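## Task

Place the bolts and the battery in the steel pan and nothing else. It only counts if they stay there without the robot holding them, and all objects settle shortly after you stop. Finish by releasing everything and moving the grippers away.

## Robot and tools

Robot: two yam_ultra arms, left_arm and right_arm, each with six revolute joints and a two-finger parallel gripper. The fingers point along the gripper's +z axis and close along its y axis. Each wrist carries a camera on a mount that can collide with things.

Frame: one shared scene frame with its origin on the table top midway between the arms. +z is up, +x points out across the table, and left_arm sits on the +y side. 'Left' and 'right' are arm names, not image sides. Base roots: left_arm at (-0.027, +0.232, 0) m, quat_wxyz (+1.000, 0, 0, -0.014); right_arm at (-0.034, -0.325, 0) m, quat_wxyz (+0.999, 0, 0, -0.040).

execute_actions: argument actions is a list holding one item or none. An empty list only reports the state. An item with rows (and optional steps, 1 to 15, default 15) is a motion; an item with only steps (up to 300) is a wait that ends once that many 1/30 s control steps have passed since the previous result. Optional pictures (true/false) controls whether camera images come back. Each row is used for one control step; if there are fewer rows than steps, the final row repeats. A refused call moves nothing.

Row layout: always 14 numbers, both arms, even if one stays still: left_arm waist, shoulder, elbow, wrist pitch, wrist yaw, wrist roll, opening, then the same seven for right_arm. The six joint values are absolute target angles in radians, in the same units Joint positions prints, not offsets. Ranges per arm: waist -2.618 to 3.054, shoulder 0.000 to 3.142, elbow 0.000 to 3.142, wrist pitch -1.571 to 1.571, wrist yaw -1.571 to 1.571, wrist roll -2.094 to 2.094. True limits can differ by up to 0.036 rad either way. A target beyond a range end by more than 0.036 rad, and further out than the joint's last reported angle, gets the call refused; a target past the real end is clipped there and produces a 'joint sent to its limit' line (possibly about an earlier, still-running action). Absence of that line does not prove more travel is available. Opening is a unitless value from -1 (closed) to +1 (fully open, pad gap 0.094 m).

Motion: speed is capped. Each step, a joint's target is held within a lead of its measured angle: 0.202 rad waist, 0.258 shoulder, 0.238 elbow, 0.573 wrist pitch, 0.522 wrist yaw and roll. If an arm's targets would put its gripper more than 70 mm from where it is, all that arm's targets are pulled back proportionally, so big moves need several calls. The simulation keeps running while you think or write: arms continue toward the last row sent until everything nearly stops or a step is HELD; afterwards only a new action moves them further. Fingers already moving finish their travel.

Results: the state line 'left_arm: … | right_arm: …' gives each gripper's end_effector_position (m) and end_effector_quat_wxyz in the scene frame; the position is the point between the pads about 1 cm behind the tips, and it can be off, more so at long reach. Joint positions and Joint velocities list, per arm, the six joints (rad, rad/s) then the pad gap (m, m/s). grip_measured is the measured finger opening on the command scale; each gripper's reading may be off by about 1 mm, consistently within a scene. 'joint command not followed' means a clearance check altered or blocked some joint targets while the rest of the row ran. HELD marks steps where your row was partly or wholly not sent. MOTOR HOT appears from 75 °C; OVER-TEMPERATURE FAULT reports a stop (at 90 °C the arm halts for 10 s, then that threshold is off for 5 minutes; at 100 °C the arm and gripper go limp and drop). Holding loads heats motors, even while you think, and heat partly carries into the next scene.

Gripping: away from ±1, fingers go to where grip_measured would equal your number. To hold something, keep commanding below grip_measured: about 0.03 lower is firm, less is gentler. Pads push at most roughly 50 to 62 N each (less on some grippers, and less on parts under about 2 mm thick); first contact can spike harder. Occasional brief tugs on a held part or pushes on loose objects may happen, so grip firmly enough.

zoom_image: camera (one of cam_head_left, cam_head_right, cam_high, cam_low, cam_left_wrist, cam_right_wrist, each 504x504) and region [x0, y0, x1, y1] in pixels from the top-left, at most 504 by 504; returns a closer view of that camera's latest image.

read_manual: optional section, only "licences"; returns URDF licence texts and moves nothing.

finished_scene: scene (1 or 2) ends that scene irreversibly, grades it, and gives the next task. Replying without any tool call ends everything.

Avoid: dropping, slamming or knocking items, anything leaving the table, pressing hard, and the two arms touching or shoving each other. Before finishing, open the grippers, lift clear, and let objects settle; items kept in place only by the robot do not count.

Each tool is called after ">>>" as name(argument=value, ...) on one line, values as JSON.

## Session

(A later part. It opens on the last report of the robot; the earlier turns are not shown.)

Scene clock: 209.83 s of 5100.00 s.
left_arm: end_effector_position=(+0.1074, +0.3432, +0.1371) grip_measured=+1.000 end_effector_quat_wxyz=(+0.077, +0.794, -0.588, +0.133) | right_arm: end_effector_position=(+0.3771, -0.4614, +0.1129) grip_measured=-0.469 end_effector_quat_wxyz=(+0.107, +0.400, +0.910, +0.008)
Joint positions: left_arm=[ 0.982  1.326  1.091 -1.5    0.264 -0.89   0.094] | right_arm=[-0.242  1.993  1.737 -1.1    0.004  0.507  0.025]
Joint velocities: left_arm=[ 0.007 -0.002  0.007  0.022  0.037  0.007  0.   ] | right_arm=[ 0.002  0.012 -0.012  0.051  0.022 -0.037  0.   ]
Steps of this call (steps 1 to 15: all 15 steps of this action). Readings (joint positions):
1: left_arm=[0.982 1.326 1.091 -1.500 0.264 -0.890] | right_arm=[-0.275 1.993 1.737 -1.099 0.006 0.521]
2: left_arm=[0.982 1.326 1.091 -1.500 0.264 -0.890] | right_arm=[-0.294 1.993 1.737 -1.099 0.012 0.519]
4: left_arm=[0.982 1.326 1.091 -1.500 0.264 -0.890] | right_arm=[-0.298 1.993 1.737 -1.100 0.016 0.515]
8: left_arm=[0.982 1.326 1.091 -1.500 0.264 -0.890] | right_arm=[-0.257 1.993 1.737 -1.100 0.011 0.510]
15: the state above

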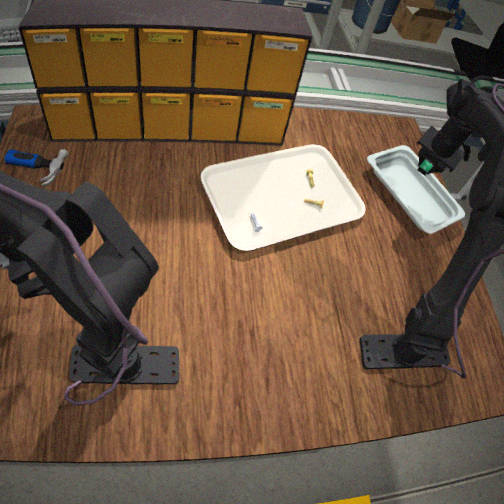

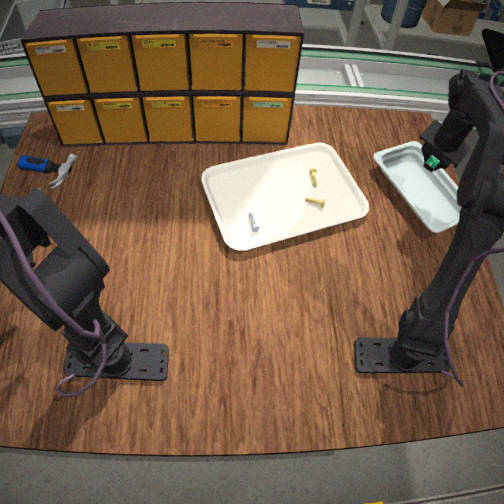

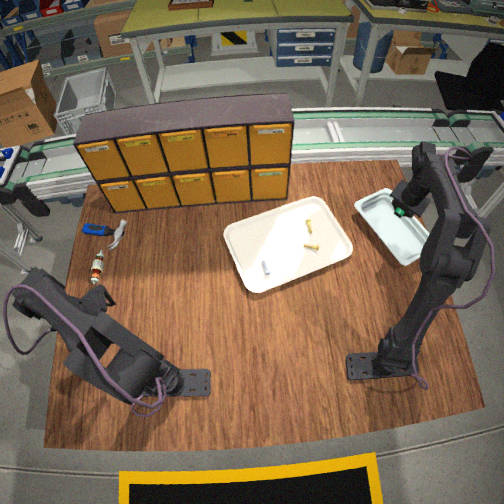

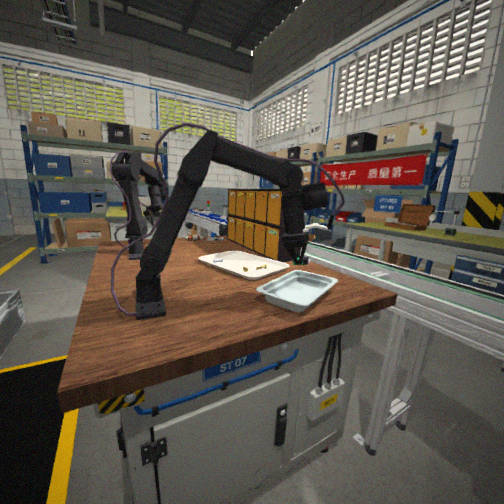

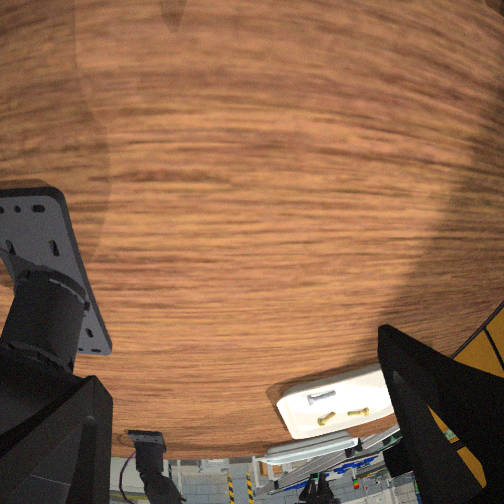

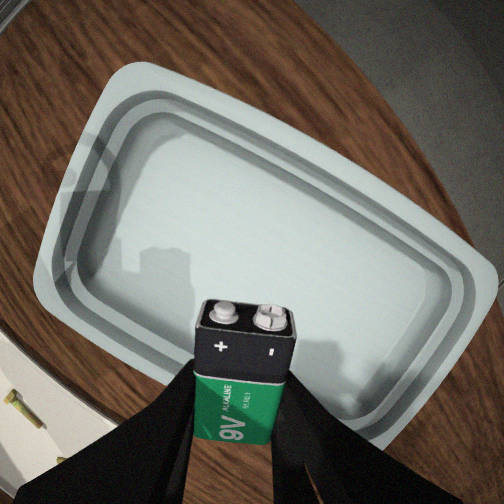

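>>> execute_actions(actions=[{"rows":[[0.982,1.326,1.091,-1.5,0.264,-0.89,1,-0.272,2.03,1.77,-1.09,0,0.5,-0.52],[0.982,1.326,1.091,-1.5,0.264,-0.89,1,-0.272,2.05,1.78,-1.08,0,0.5,-0.52],[0.982,1.326,1.091,-1.5,0.264,-0.89,1,-0.272,2.06,1.78,-1.07,0,0.5,-0.52],[0.982,1.326,1.091,-1.5,0.264,-0.89,1,-0.272,2.08,1.77,-1.05,0,0.5,-0.52],[0.982,1.326,1.091,-1.5,0.264,-0.89,1,-0.272,2.1,1.76,-1.04,0,0.5,-0.52],[0.982,1.326,1.091,-1.5,0.264,-0.89,1,-0.272,2.115,1.755,-1.026,0,0.5,-0.52]]}])

Scene clock: 218.37 s of 5100.00 s.
left_arm: end_effector_position=(+0.1074, +0.3432, +0.1371) grip_measured=+1.000 end_effector_quat_wxyz=(+0.077, +0.794, -0.588, +0.133) | right_arm: end_effector_position=(+0.3862, -0.4760, +0.0598) grip_measured=-0.469 end_effector_quat_wxyz=(+0.072, +0.413, +0.908, +0.004)
Joint positions: left_arm=[ 0.982  1.326  1.091 -1.5    0.264 -0.89   0.094] | right_arm=[-0.267  2.135  1.751 -1.042  0.003  0.506  0.025]
Joint velocities: left_arm=[-0.007 -0.007  0.002 -0.051  0.022 -0.022  0.   ] | right_arm=[ 0.017 -0.007 -0.017  0.007  0.007 -0.081  0.   ]
Steps of this call (steps 1 to 15: the robot went on to your last target; steps 16 to 90: nothing new was sent; then 5.03 s passed at rest; steps 91 to 105: all 15 steps of this action). Readings (joint positions):
91: left_arm=[0.982 1.326 1.091 -1.500 0.264 -0.890] | right_arm=[-0.244 1.996 1.740 -1.102 0.004 0.506]
92: left_arm=[0.982 1.326 1.091 -1.500 0.264 -0.890] | right_arm=[-0.246 2.004 1.747 -1.102 0.003 0.506]
94: left_arm=[0.982 1.326 1.091 -1.500 0.264 -0.890] | right_arm=[-0.255 2.029 1.758 -1.089 0.003 0.506]
98: left_arm=[0.982 1.326 1.091 -1.500 0.264 -0.890] | right_arm=[-0.267 2.100 1.758 -1.055 0.003 0.506]
105: the state above

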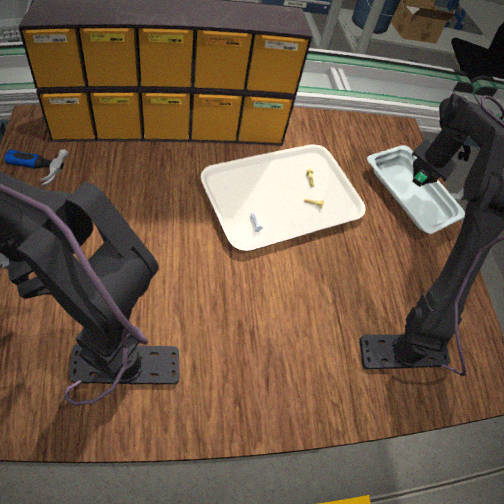

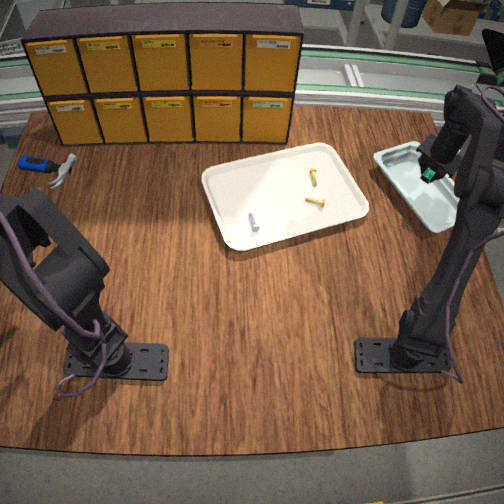

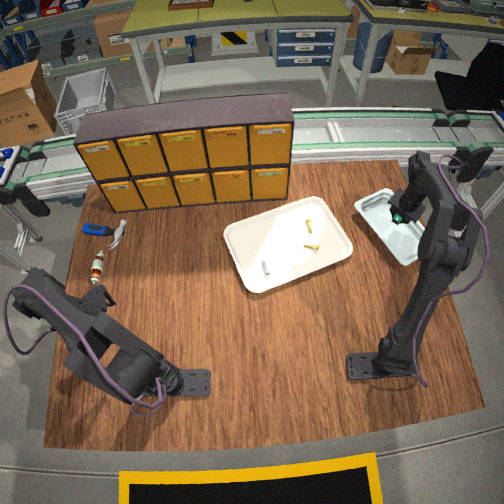

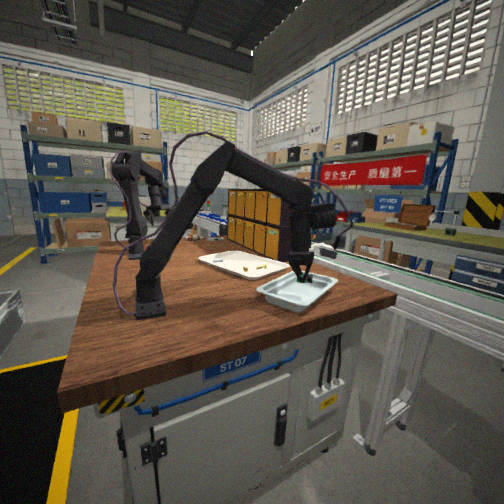

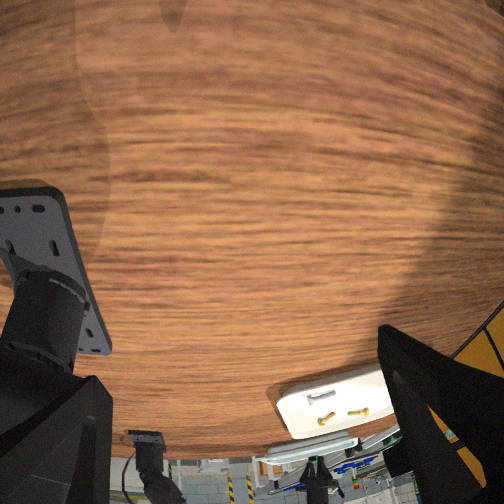

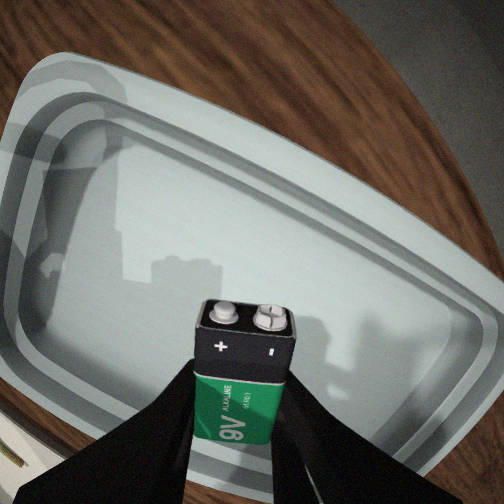

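>>> execute_actions(actions=[{"rows":[[0.982,1.326,1.091,-1.5,0.264,-0.89,1,-0.272,2.15,1.77,-1.04,0,0.5,-0.52],[0.982,1.326,1.091,-1.5,0.264,-0.89,1,-0.272,2.17,1.78,-1.03,0,0.5,-0.52],[0.982,1.326,1.091,-1.5,0.264,-0.89,1,-0.272,2.19,1.79,-1.02,0,0.5,-0.52],[0.982,1.326,1.091,-1.5,0.264,-0.89,1,-0.272,2.19,1.79,-1.02,0,0.5,-0.52],[0.982,1.326,1.091,-1.5,0.264,-0.89,1,-0.272,2.19,1.79,-1.02,0,0.5,-0.52],[0.982,1.326,1.091,-1.5,0.264,-0.89,1,-0.272,2.19,1.79,-1.02,0,0.5,-0.52],[0.982,1.326,1.091,-1.5,0.264,-0.89,1,-0.272,2.19,1.79,-1.02,0,0.5,-0.52],[0.982,1.326,1.091,-1.5,0.264,-0.89,1,-0.272,2.19,1.79,-1.02,0,0.5,-0.52],[0.982,1.326,1.091,-1.5,0.264,-0.89,1,-0.272,2.19,1.79,-1.02,0,0.5,-0.52],[0.982,1.326,1.091,-1.5,0.264,-0.89,1,-0.272,2.19,1.79,-1.02,0,0.5,-0.4],[0.982,1.326,1.091,-1.5,0.264,-0.89,1,-0.272,2.19,1.79,-1.02,0,0.5,-0.2]]}])

Scene clock: 229.07 s of 5100.00 s.
left_arm: end_effector_position=(+0.1074, +0.3432, +0.1371) grip_measured=+1.000 end_effector_quat_wxyz=(+0.077, +0.794, -0.588, +0.133) | right_arm: end_effector_position=(+0.3903, -0.4775, +0.0380) grip_measured=-0.203 end_effector_quat_wxyz=(+0.057, +0.413, +0.909, +0.003)
Joint positions: left_arm=[ 0.982  1.326  1.091 -1.5    0.264 -0.89   0.094] | right_arm=[-0.267  2.198  1.768 -1.026  0.003  0.506  0.037]
Joint velocities: left_arm=[ 0.007 -0.012 -0.012 -0.022 -0.066  0.051  0.   ] | right_arm=[ 0.007  0.007  0.002 -0.022 -0.007  0.051 -0.   ]
Steps of this call (steps 1 to 15: the robot went on to your last target; steps 16 to 90: nothing new was sent; then 7.20 s passed at rest; steps 91 to 105: all 15 steps of this action). Readings (joint positions):
91: left_arm=[0.982 1.326 1.091 -1.500 0.264 -0.890] | right_arm=[-0.267 2.135 1.751 -1.037 0.003 0.506]
92: left_arm=[0.982 1.326 1.091 -1.500 0.264 -0.890] | right_arm=[-0.267 2.139 1.752 -1.037 0.003 0.506]
94: left_arm=[0.982 1.326 1.091 -1.500 0.264 -0.890] | right_arm=[-0.267 2.157 1.765 -1.034 0.003 0.506]
98: left_arm=[0.982 1.326 1.091 -1.500 0.264 -0.890] | right_arm=[-0.267 2.191 1.768 -1.027 0.003 0.506]
105: the state above

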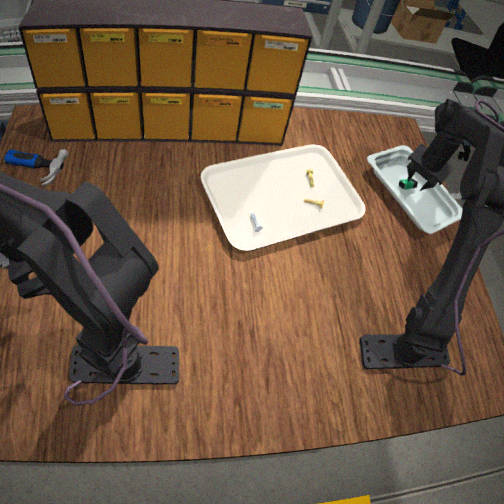

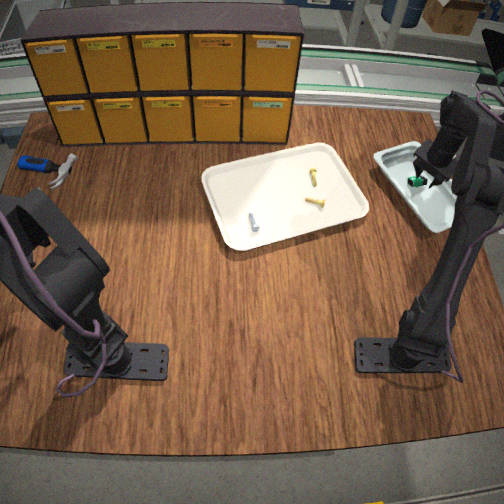

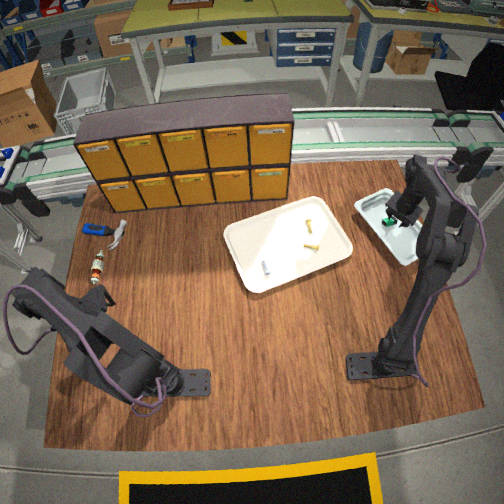

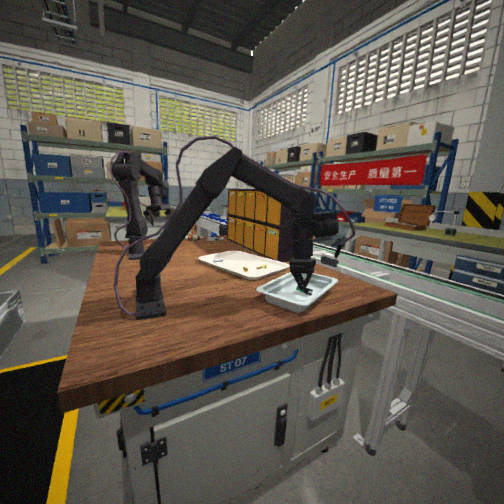

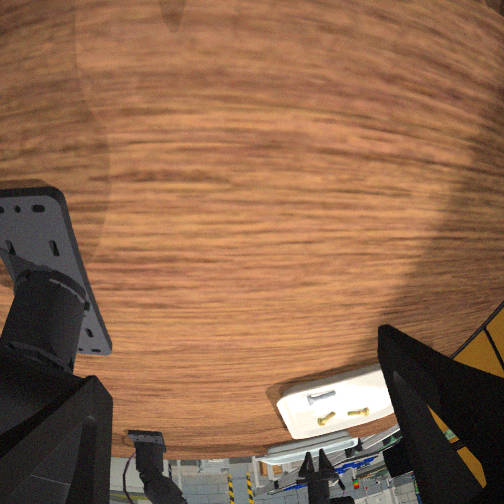

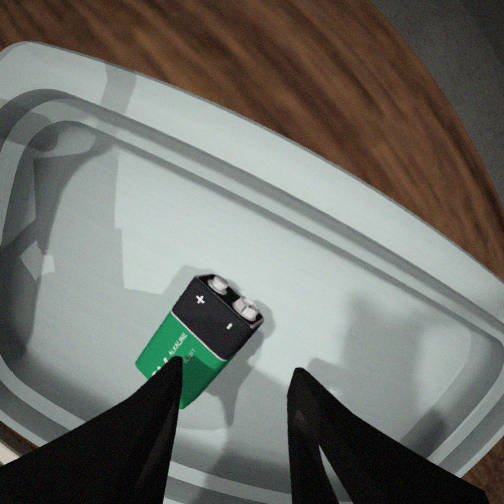

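>>> execute_actions(actions=[{"rows":[[0.982,1.326,1.091,-1.5,0.264,-0.89,1,-0.272,2.12,1.77,-1.05,0,0.4,0],[0.982,1.326,1.091,-1.5,0.264,-0.89,1,-0.272,2.06,1.76,-1.08,0,0.3,0],[0.982,1.326,1.091,-1.5,0.264,-0.89,1,-0.272,2.0,1.75,-1.1,0,0.2,0],[0.982,1.326,1.091,-1.5,0.264,-0.89,1,-0.272,1.97,1.73,-1.12,0,0.1,0],[0.982,1.326,1.091,-1.5,0.264,-0.89,1,-0.272,1.97,1.73,-1.12,0,0,0],[0.982,1.326,1.091,-1.5,0.264,-0.89,1,-0.272,1.97,1.73,-1.13,0,-0.1,0],[0.982,1.326,1.091,-1.5,0.264,-0.89,1,-0.2,1.97,1.73,-1.14,0,-0.2,0],[0.982,1.326,1.091,-1.5,0.264,-0.89,1,-0.1,1.97,1.72,-1.15,0,-0.3,0],[0.982,1.326,1.091,-1.5,0.264,-0.89,1,0,1.97,1.72,-1.15,0,-0.4,0],[0.982,1.326,1.091,-1.5,0.264,-0.89,1,0.1,1.98,1.72,-1.15,0,-0.5,0],[0.982,1.326,1.091,-1.5,0.264,-0.89,1,0.2,1.99,1.72,-1.15,0,-0.6,0],[0.982,1.326,1.091,-1.5,0.264,-0.89,1,0.3,2.01,1.72,-1.15,0,-0.7,0],[0.982,1.326,1.091,-1.5,0.264,-0.89,1,0.416,2.04,1.71,-1.158,0,-0.79,0]]}], pictures=false)

>>> execute_actions(actions=[{"rows":[[0.982,1.326,1.091,-1.5,0.264,-0.89,1,0.416,2.04,1.71,-1.158,0,-0.79,0]],"steps":12}])

Scene clock: 247.40 s of 5100.00 s.
left_arm: end_effector_position=(+0.1074, +0.3432, +0.1371) grip_measured=+1.000 end_effector_quat_wxyz=(+0.077, +0.794, -0.588, +0.133) | right_arm: end_effector_position=(+0.3955, -0.3255, +0.1079) grip_measured=-0.002 end_effector_quat_wxyz=(+0.094, -0.219, +0.971, -0.028)
Joint positions: left_arm=[ 0.982  1.326  1.091 -1.5    0.264 -0.89   0.094] | right_arm=[ 0.081  1.997  1.728 -1.107  0.014 -0.444  0.047]
Joint velocities: left_arm=[ 0.017  0.002 -0.012 -0.037  0.037 -0.007  0.   ] | right_arm=[ 1.487  0.505 -0.002 -0.11  -0.051 -1.648 -0.001]
Steps of this call (steps 1 to 15: the robot went on to your last target; steps 16 to 90: nothing new was sent; then 14.83 s passed at rest; steps 91 to 105: all 15 steps of this action). Readings (joint positions):
91: left_arm=[0.982 1.326 1.091 -1.500 0.264 -0.890] | right_arm=[-0.267 2.194 1.768 -1.027 0.003 0.492]
92: left_arm=[0.982 1.326 1.091 -1.500 0.264 -0.890] | right_arm=[-0.267 2.181 1.763 -1.030 0.003 0.461]
94: left_arm=[0.982 1.326 1.091 -1.500 0.264 -0.890] | right_arm=[-0.267 2.121 1.738 -1.050 0.003 0.361]
98: left_arm=[0.982 1.326 1.091 -1.500 0.264 -0.890] | right_arm=[-0.247 1.979 1.728 -1.094 0.010 0.064]
105: the state above

Scene clock: 247.80 s of 5100.00 s.
left_arm: end_effector_position=(+0.1074, +0.3432, +0.1371) grip_measured=+1.000 end_effector_quat_wxyz=(+0.077, +0.794, -0.588, +0.133) | right_arm: end_effector_position=(+0.3523, -0.1707, +0.0786) grip_measured=-0.002 end_effector_quat_wxyz=(+0.044, -0.535, +0.843, -0.003)
Joint positions: left_arm=[ 0.982  1.326  1.091 -1.5    0.264 -0.89   0.094] | right_arm=[ 0.452  2.057  1.713 -1.139 -0.01  -0.758  0.047]
Joint velocities: left_arm=[ 0.002 -0.012 -0.017  0.007  0.007 -0.007  0.   ] | right_arm=[-0.344 -0.017 -0.012 -0.022 -0.051 -0.198 -0.001]
Steps of this call (steps 1 to 12: all 12 steps of this action). Readings (joint positions):
1: left_arm=[0.982 1.326 1.091 -1.500 0.264 -0.890] | right_arm=[0.135 2.014 1.728 -1.108 0.014 -0.497]
2: left_arm=[0.982 1.326 1.091 -1.500 0.264 -0.890] | right_arm=[0.190 2.029 1.726 -1.108 0.013 -0.543]
4: left_arm=[0.982 1.326 1.091 -1.500 0.264 -0.890] | right_arm=[0.302 2.049 1.720 -1.111 0.012 -0.619]
8: left_arm=[0.982 1.326 1.091 -1.500 0.264 -0.890] | right_arm=[0.460 2.057 1.713 -1.128 -0.006 -0.718]
12: the state above

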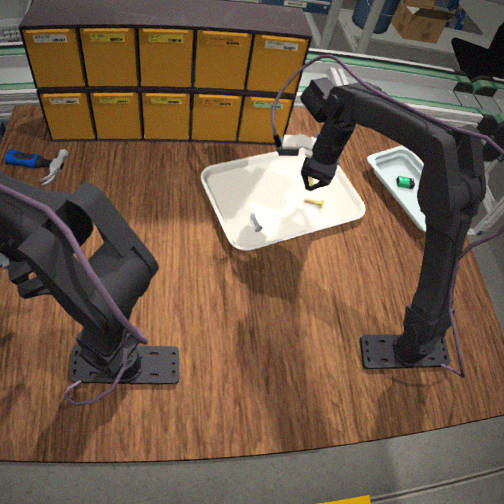

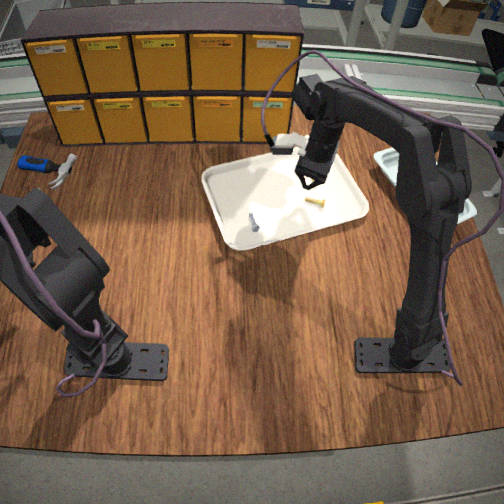

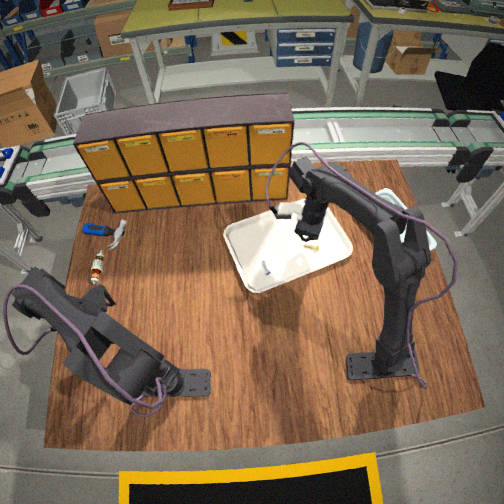

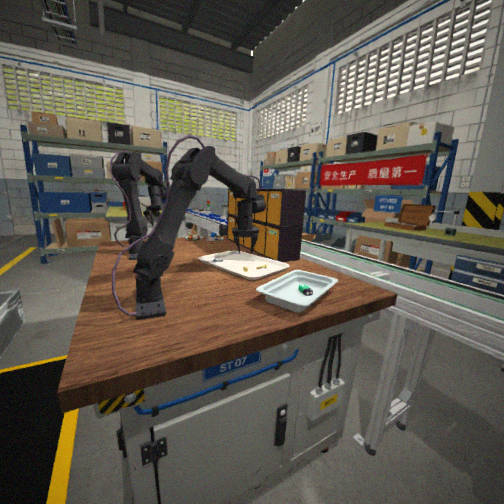

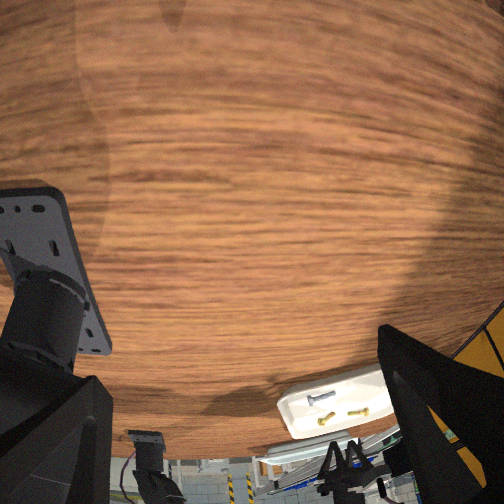

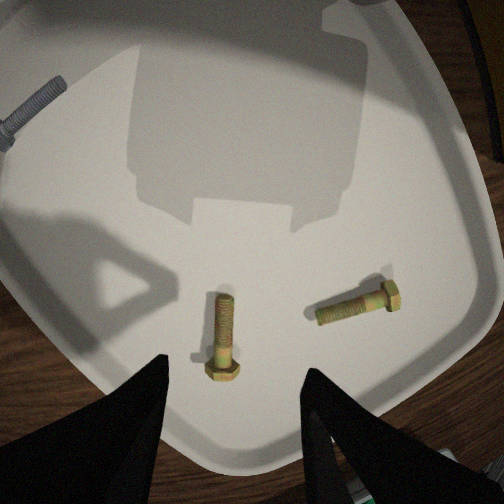

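>>> execute_actions(actions=[{"rows":[[0.982,1.326,1.091,-1.5,0.264,-0.89,1,0.43,2.03,1.67,-1.12,0,-0.79,0],[0.982,1.326,1.091,-1.5,0.264,-0.89,1,0.43,2.025,1.63,-1.09,0,-0.79,0],[0.982,1.326,1.091,-1.5,0.264,-0.89,1,0.43,2.025,1.59,-1.05,0,-0.79,0],[0.982,1.326,1.091,-1.5,0.264,-0.89,1,0.43,2.025,1.55,-1.01,0,-0.79,0],[0.982,1.326,1.091,-1.5,0.264,-0.89,1,0.43,2.025,1.5,-0.965,0,-0.79,-0.2]]}])

Scene clock: 258.47 s of 5100.00 s.
left_arm: end_effector_position=(+0.1074, +0.3432, +0.1371) grip_measured=+1.000 end_effector_quat_wxyz=(+0.077, +0.794, -0.588, +0.133) | right_arm: end_effector_position=(+0.3321, -0.1926, +0.0299) grip_measured=-0.197 end_effector_quat_wxyz=(+0.019, -0.534, +0.845, -0.003)
Joint positions: left_arm=[ 0.982  1.326  1.091 -1.5    0.264 -0.89   0.094] | right_arm=[ 0.422  2.041  1.495 -0.988 -0.003 -0.784  0.038]
Joint velocities: left_arm=[ 0.002  0.012  0.002  0.051 -0.022  0.007  0.   ] | right_arm=[ 0.007  0.017 -0.012 -0.037 -0.081 -0.022  0.001]
Steps of this call (steps 1 to 30: the robot went on to your last target; steps 31 to 90: nothing new was sent; then 7.17 s passed at rest; steps 91 to 105: all 15 steps of this action). Readings (joint positions):
91: left_arm=[0.982 1.326 1.091 -1.500 0.264 -0.890] | right_arm=[0.414 2.055 1.708 -1.140 -0.003 -0.784]
92: left_arm=[0.982 1.326 1.091 -1.500 0.264 -0.890] | right_arm=[0.415 2.050 1.691 -1.127 -0.003 -0.784]
94: left_arm=[0.982 1.326 1.091 -1.500 0.264 -0.890] | right_arm=[0.418 2.036 1.633 -1.090 -0.003 -0.784]
98: left_arm=[0.982 1.326 1.091 -1.500 0.264 -0.890] | right_arm=[0.421 2.035 1.511 -1.028 -0.003 -0.784]
105: the state above

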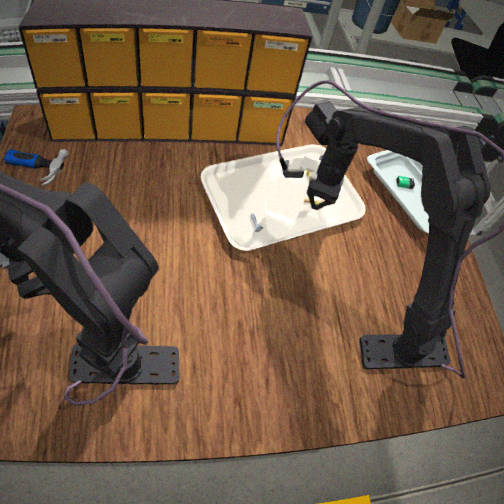

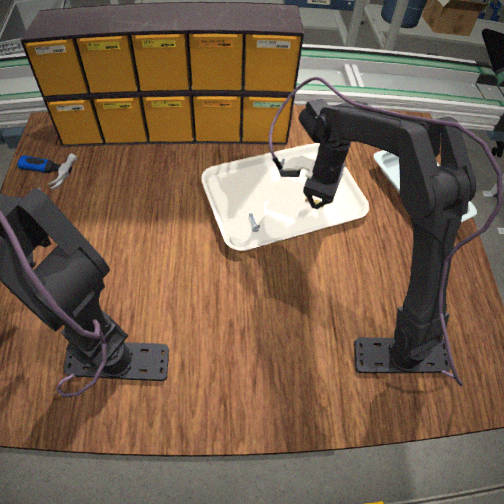

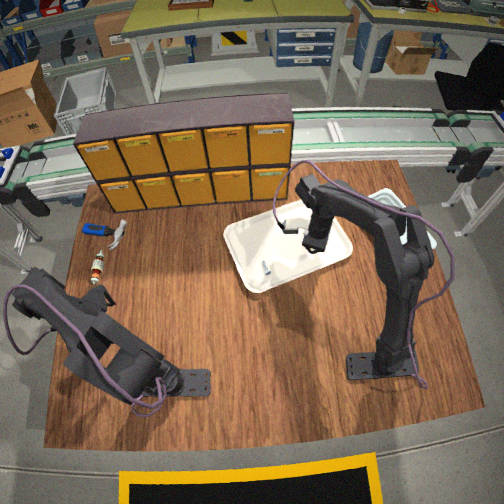

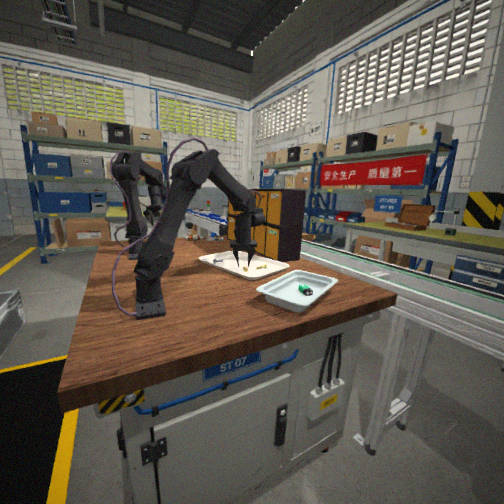

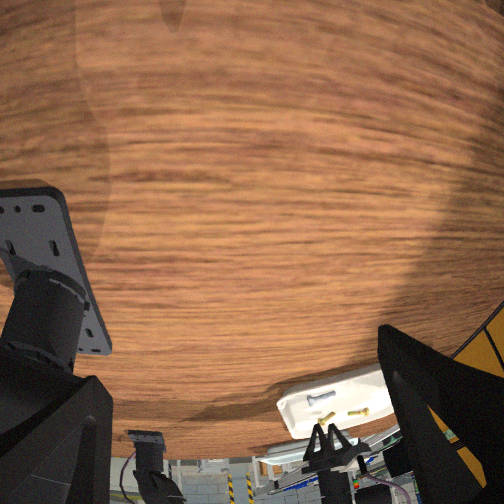

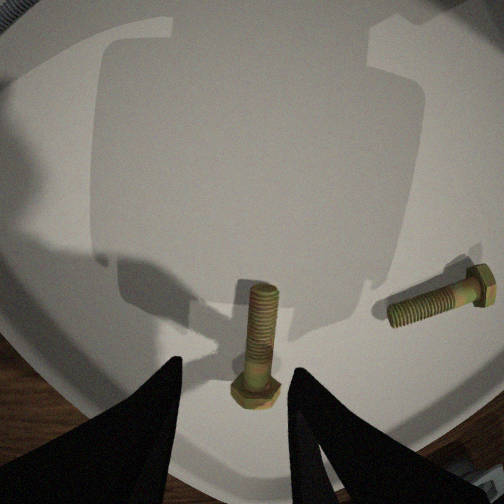

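>>> execute_actions(actions=[{"rows":[[0.982,1.326,1.091,-1.5,0.264,-0.89,1,0.408,2.04,1.51,-0.96,0,-0.79,-0.2],[0.982,1.326,1.091,-1.5,0.264,-0.89,1,0.408,2.04,1.51,-0.96,0,-0.79,-0.2],[0.982,1.326,1.091,-1.5,0.264,-0.89,1,0.408,2.045,1.51,-0.95,0,-0.79,-0.2],[0.982,1.326,1.091,-1.5,0.264,-0.89,1,0.408,2.045,1.5,-0.94,0,-0.79,-0.2],[0.982,1.326,1.091,-1.5,0.264,-0.89,1,0.408,2.045,1.49,-0.92,0,-0.79,-0.2],[0.982,1.326,1.091,-1.5,0.264,-0.89,1,0.408,2.045,1.475,-0.9,0,-0.79,-0.2],[0.982,1.326,1.091,-1.5,0.264,-0.89,1,0.408,2.047,1.46,-0.885,0,-0.79,-0.3]]}])

Scene clock: 269.40 s of 5100.00 s.
left_arm: end_effector_position=(+0.1074, +0.3432, +0.1371) grip_measured=+1.000 end_effector_quat_wxyz=(+0.077, +0.794, -0.588, +0.133) | right_arm: end_effector_position=(+0.3438, -0.1884, +0.0242) grip_measured=-0.297 end_effector_quat_wxyz=(+0.047, -0.533, +0.844, -0.009)
Joint positions: left_arm=[ 0.982  1.326  1.091 -1.5    0.264 -0.89   0.094] | right_arm=[ 0.422  2.041  1.467 -0.901 -0.003 -0.785  0.033]
Joint velocities: left_arm=[-0.012 -0.002 -0.017 -0.051 -0.037  0.037  0.   ] | right_arm=[-0.002  0.012  0.007  0.095  0.007  0.081  0.   ]
Steps of this call (steps 1 to 30: the robot went on to your last target; steps 31 to 90: nothing new was sent; then 7.43 s passed at rest; steps 91 to 105: all 15 steps of this action). Readings (joint positions):
91: left_arm=[0.982 1.326 1.091 -1.500 0.264 -0.890] | right_arm=[0.422 2.041 1.495 -0.973 -0.003 -0.784]
92: left_arm=[0.982 1.326 1.091 -1.500 0.264 -0.890] | right_arm=[0.422 2.041 1.495 -0.972 -0.003 -0.784]
94: left_arm=[0.982 1.326 1.091 -1.500 0.264 -0.890] | right_arm=[0.422 2.041 1.495 -0.967 -0.003 -0.784]
98: left_arm=[0.982 1.326 1.091 -1.500 0.264 -0.890] | right_arm=[0.422 2.041 1.483 -0.927 -0.003 -0.785]
105: the state above

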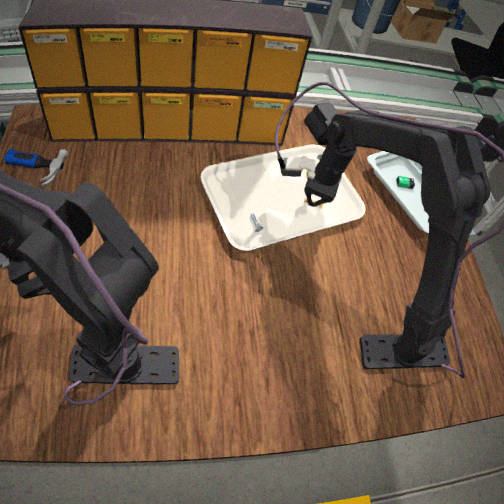

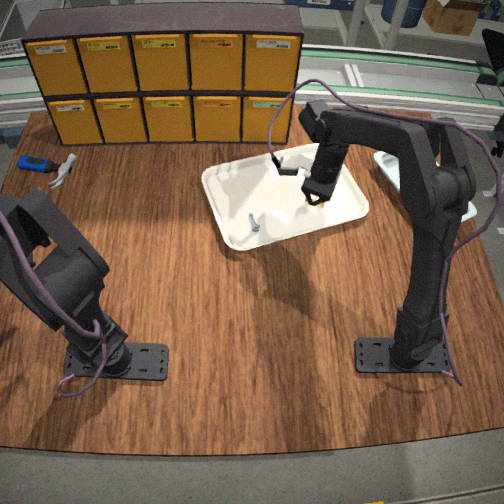

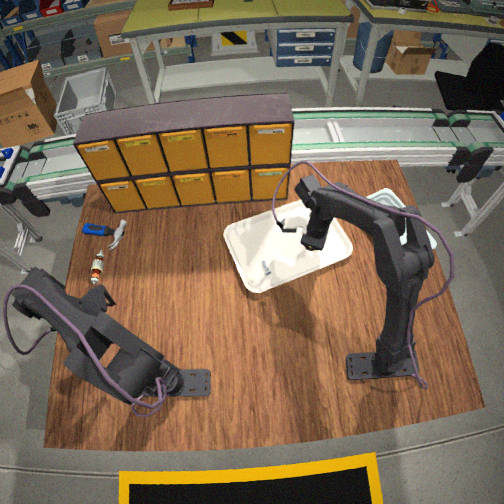

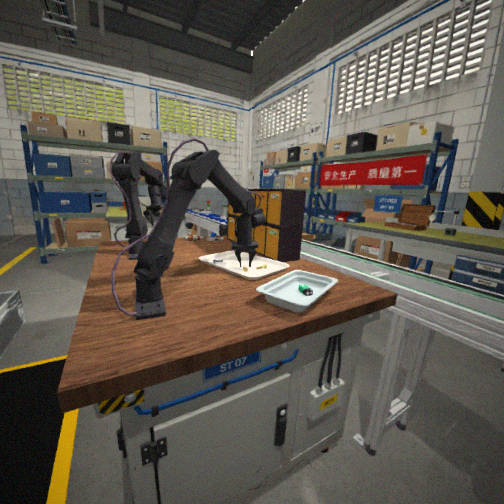

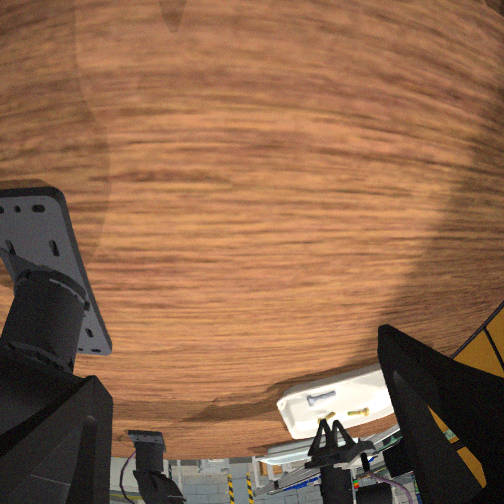

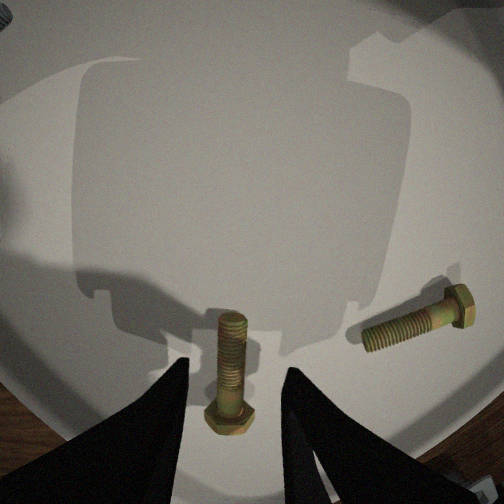

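>>> execute_actions(actions=[{"rows":[[0.982,1.326,1.091,-1.5,0.264,-0.89,1,0.418,2.06,1.467,-0.89,0,-0.79,-0.3],[0.982,1.326,1.091,-1.5,0.264,-0.89,1,0.418,2.065,1.467,-0.89,0,-0.79,-0.3]],"steps":12}])

Scene clock: 274.63 s of 5100.00 s.
left_arm: end_effector_position=(+0.1074, +0.3432, +0.1371) grip_measured=+1.000 end_effector_quat_wxyz=(+0.077, +0.794, -0.588, +0.133) | right_arm: end_effector_position=(+0.3438, -0.1884, +0.0161) grip_measured=-0.297 end_effector_quat_wxyz=(+0.041, -0.534, +0.845, -0.008)
Joint positions: left_arm=[ 0.982  1.326  1.091 -1.5    0.264 -0.89   0.094] | right_arm=[ 0.422  2.062  1.467 -0.893 -0.003 -0.785  0.033]
Joint velocities: left_arm=[-0.022 -0.002 -0.022 -0.037  0.007 -0.081  0.   ] | right_arm=[ 0.002 -0.007  0.007  0.022 -0.081 -0.007  0.   ]
Steps of this call (steps 1 to 15: the robot went on to your last target; steps 16 to 90: nothing new was sent; then 1.83 s passed at rest; steps 91 to 102: all 12 steps of this action). Readings (joint positions):
91: left_arm=[0.982 1.326 1.091 -1.500 0.264 -0.890] | right_arm=[0.422 2.042 1.467 -0.893 -0.003 -0.785]
92: left_arm=[0.982 1.326 1.091 -1.500 0.264 -0.890] | right_arm=[0.422 2.044 1.467 -0.893 -0.003 -0.785]
94: left_arm=[0.982 1.326 1.091 -1.500 0.264 -0.890] | right_arm=[0.422 2.051 1.467 -0.893 -0.003 -0.785]
98: left_arm=[0.982 1.326 1.091 -1.500 0.264 -0.890] | right_arm=[0.422 2.062 1.467 -0.893 -0.003 -0.785]
102: the state above

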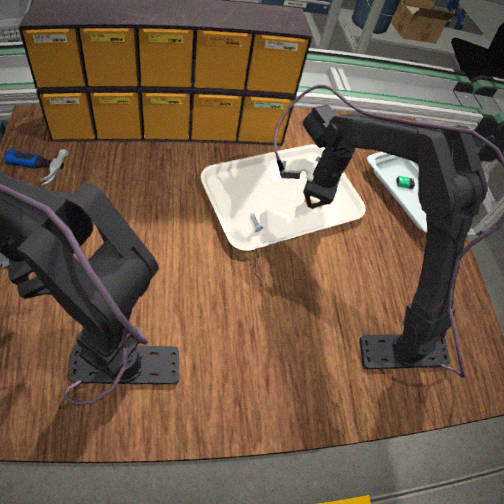

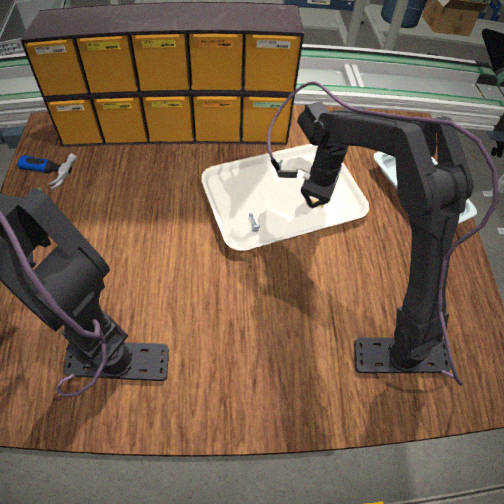

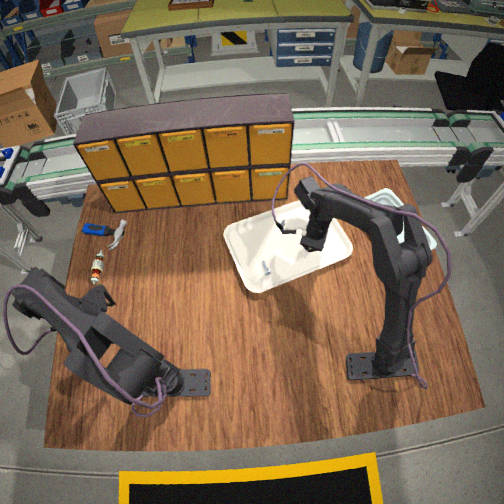

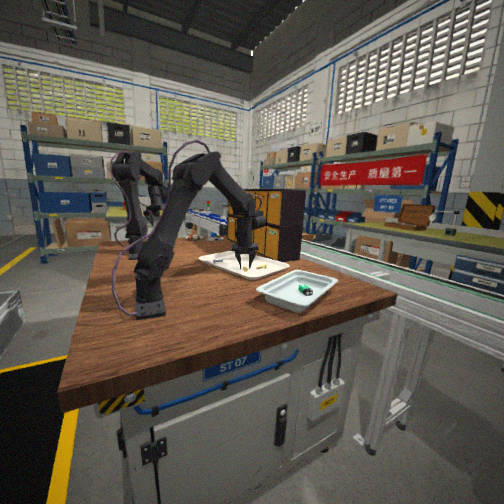

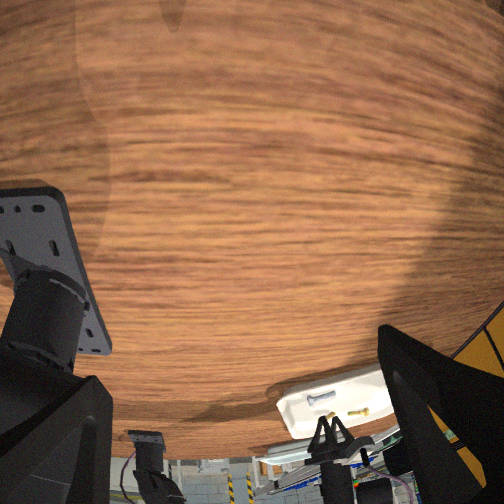

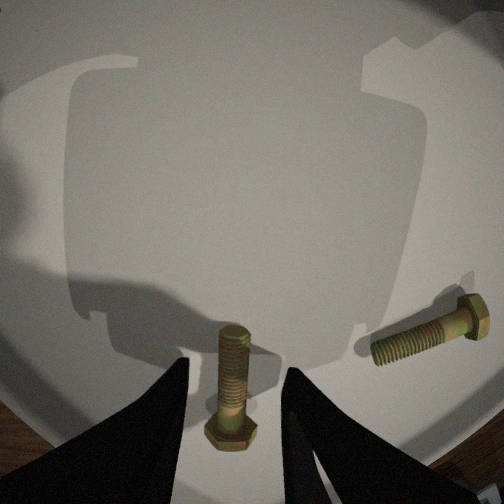

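>>> execute_actions(actions=[{"rows":[[0.982,1.326,1.091,-1.5,0.264,-0.89,1,0.418,2.08,1.467,-0.89,0,-0.79,-0.3],[0.982,1.326,1.091,-1.5,0.264,-0.89,1,0.418,2.08,1.467,-0.89,0,-0.79,-0.3],[0.982,1.326,1.091,-1.5,0.264,-0.89,1,0.418,2.08,1.467,-0.89,0,-0.79,-0.3],[0.982,1.326,1.091,-1.5,0.264,-0.89,1,0.418,2.08,1.467,-0.89,0,-0.79,-0.3],[0.982,1.326,1.091,-1.5,0.264,-0.89,1,0.418,2.08,1.467,-0.89,0,-0.79,-0.3],[0.982,1.326,1.091,-1.5,0.264,-0.89,1,0.418,2.08,1.467,-0.89,0,-0.79,-0.5],[0.982,1.326,1.091,-1.5,0.264,-0.89,1,0.418,2.08,1.467,-0.89,0,-0.79,-0.7],[0.982,1.326,1.091,-1.5,0.264,-0.89,1,0.418,2.08,1.467,-0.89,0,-0.79,-0.9]]}])

Scene clock: 285.97 s of 5100.00 s.
left_arm: end_effector_position=(+0.1074, +0.3432, +0.1371) grip_measured=+1.000 end_effector_quat_wxyz=(+0.077, +0.794, -0.588, +0.133) | right_arm: end_effector_position=(+0.3428, -0.1887, +0.0133) grip_measured=-0.865 end_effector_quat_wxyz=(+0.037, -0.534, +0.845, -0.006)
Joint positions: left_arm=[ 0.982  1.326  1.091 -1.5    0.264 -0.89   0.094] | right_arm=[ 0.422  2.069  1.467 -0.894 -0.004 -0.785  0.006]
Joint velocities: left_arm=[ 0.002 -0.012 -0.022 -0.007 -0.022 -0.007  0.   ] | right_arm=[-0.017 -0.012  0.007  0.007  0.007 -0.051 -0.001]
Steps of this call (steps 1 to 15: the robot went on to your last target; steps 16 to 90: nothing new was sent; then 7.83 s passed at rest; steps 91 to 105: all 15 steps of this action). Readings (joint positions):
91: left_arm=[0.982 1.326 1.091 -1.500 0.264 -0.890] | right_arm=[0.422 2.063 1.467 -0.893 -0.003 -0.785]
92: left_arm=[0.982 1.326 1.091 -1.500 0.264 -0.890] | right_arm=[0.422 2.065 1.467 -0.893 -0.003 -0.785]
94: left_arm=[0.982 1.326 1.091 -1.500 0.264 -0.890] | right_arm=[0.422 2.069 1.467 -0.892 -0.003 -0.785]
98: left_arm=[0.982 1.326 1.091 -1.500 0.264 -0.890] | right_arm=[0.422 2.069 1.467 -0.894 -0.004 -0.785]
105: the state above

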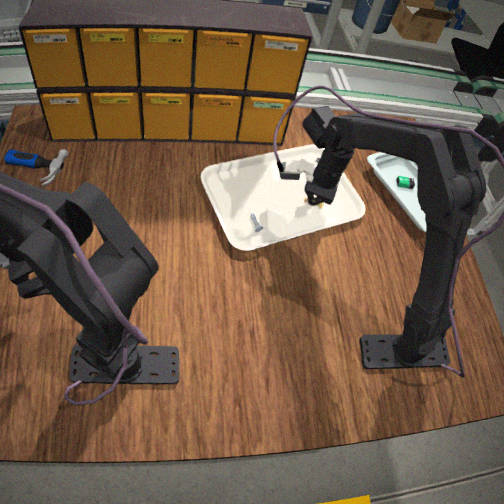

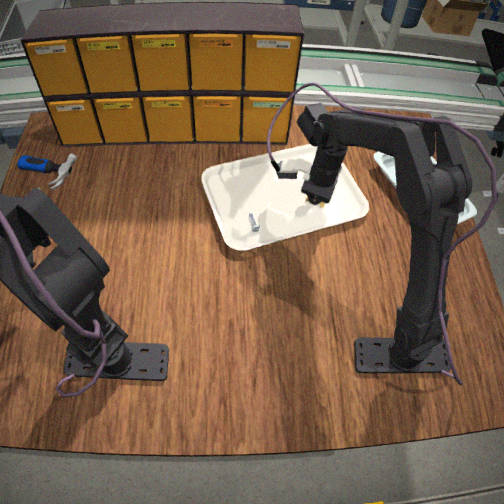

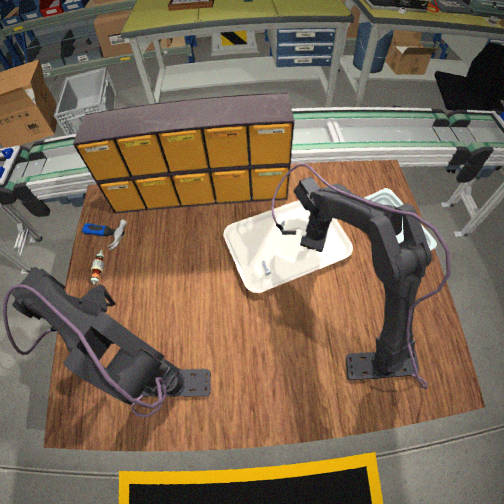

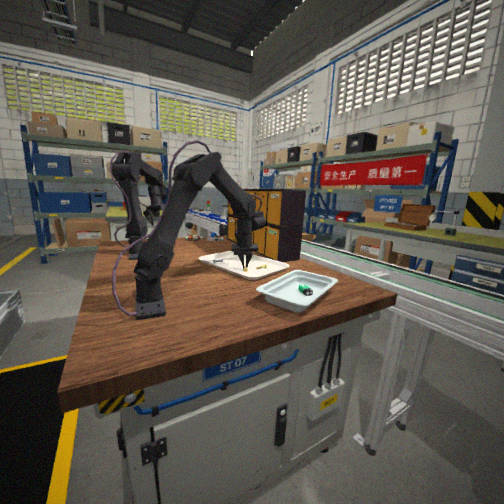

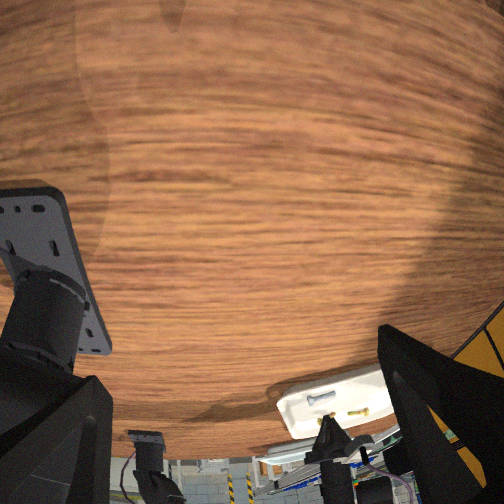

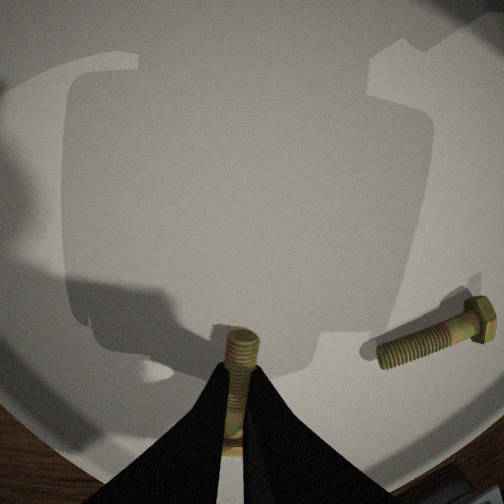

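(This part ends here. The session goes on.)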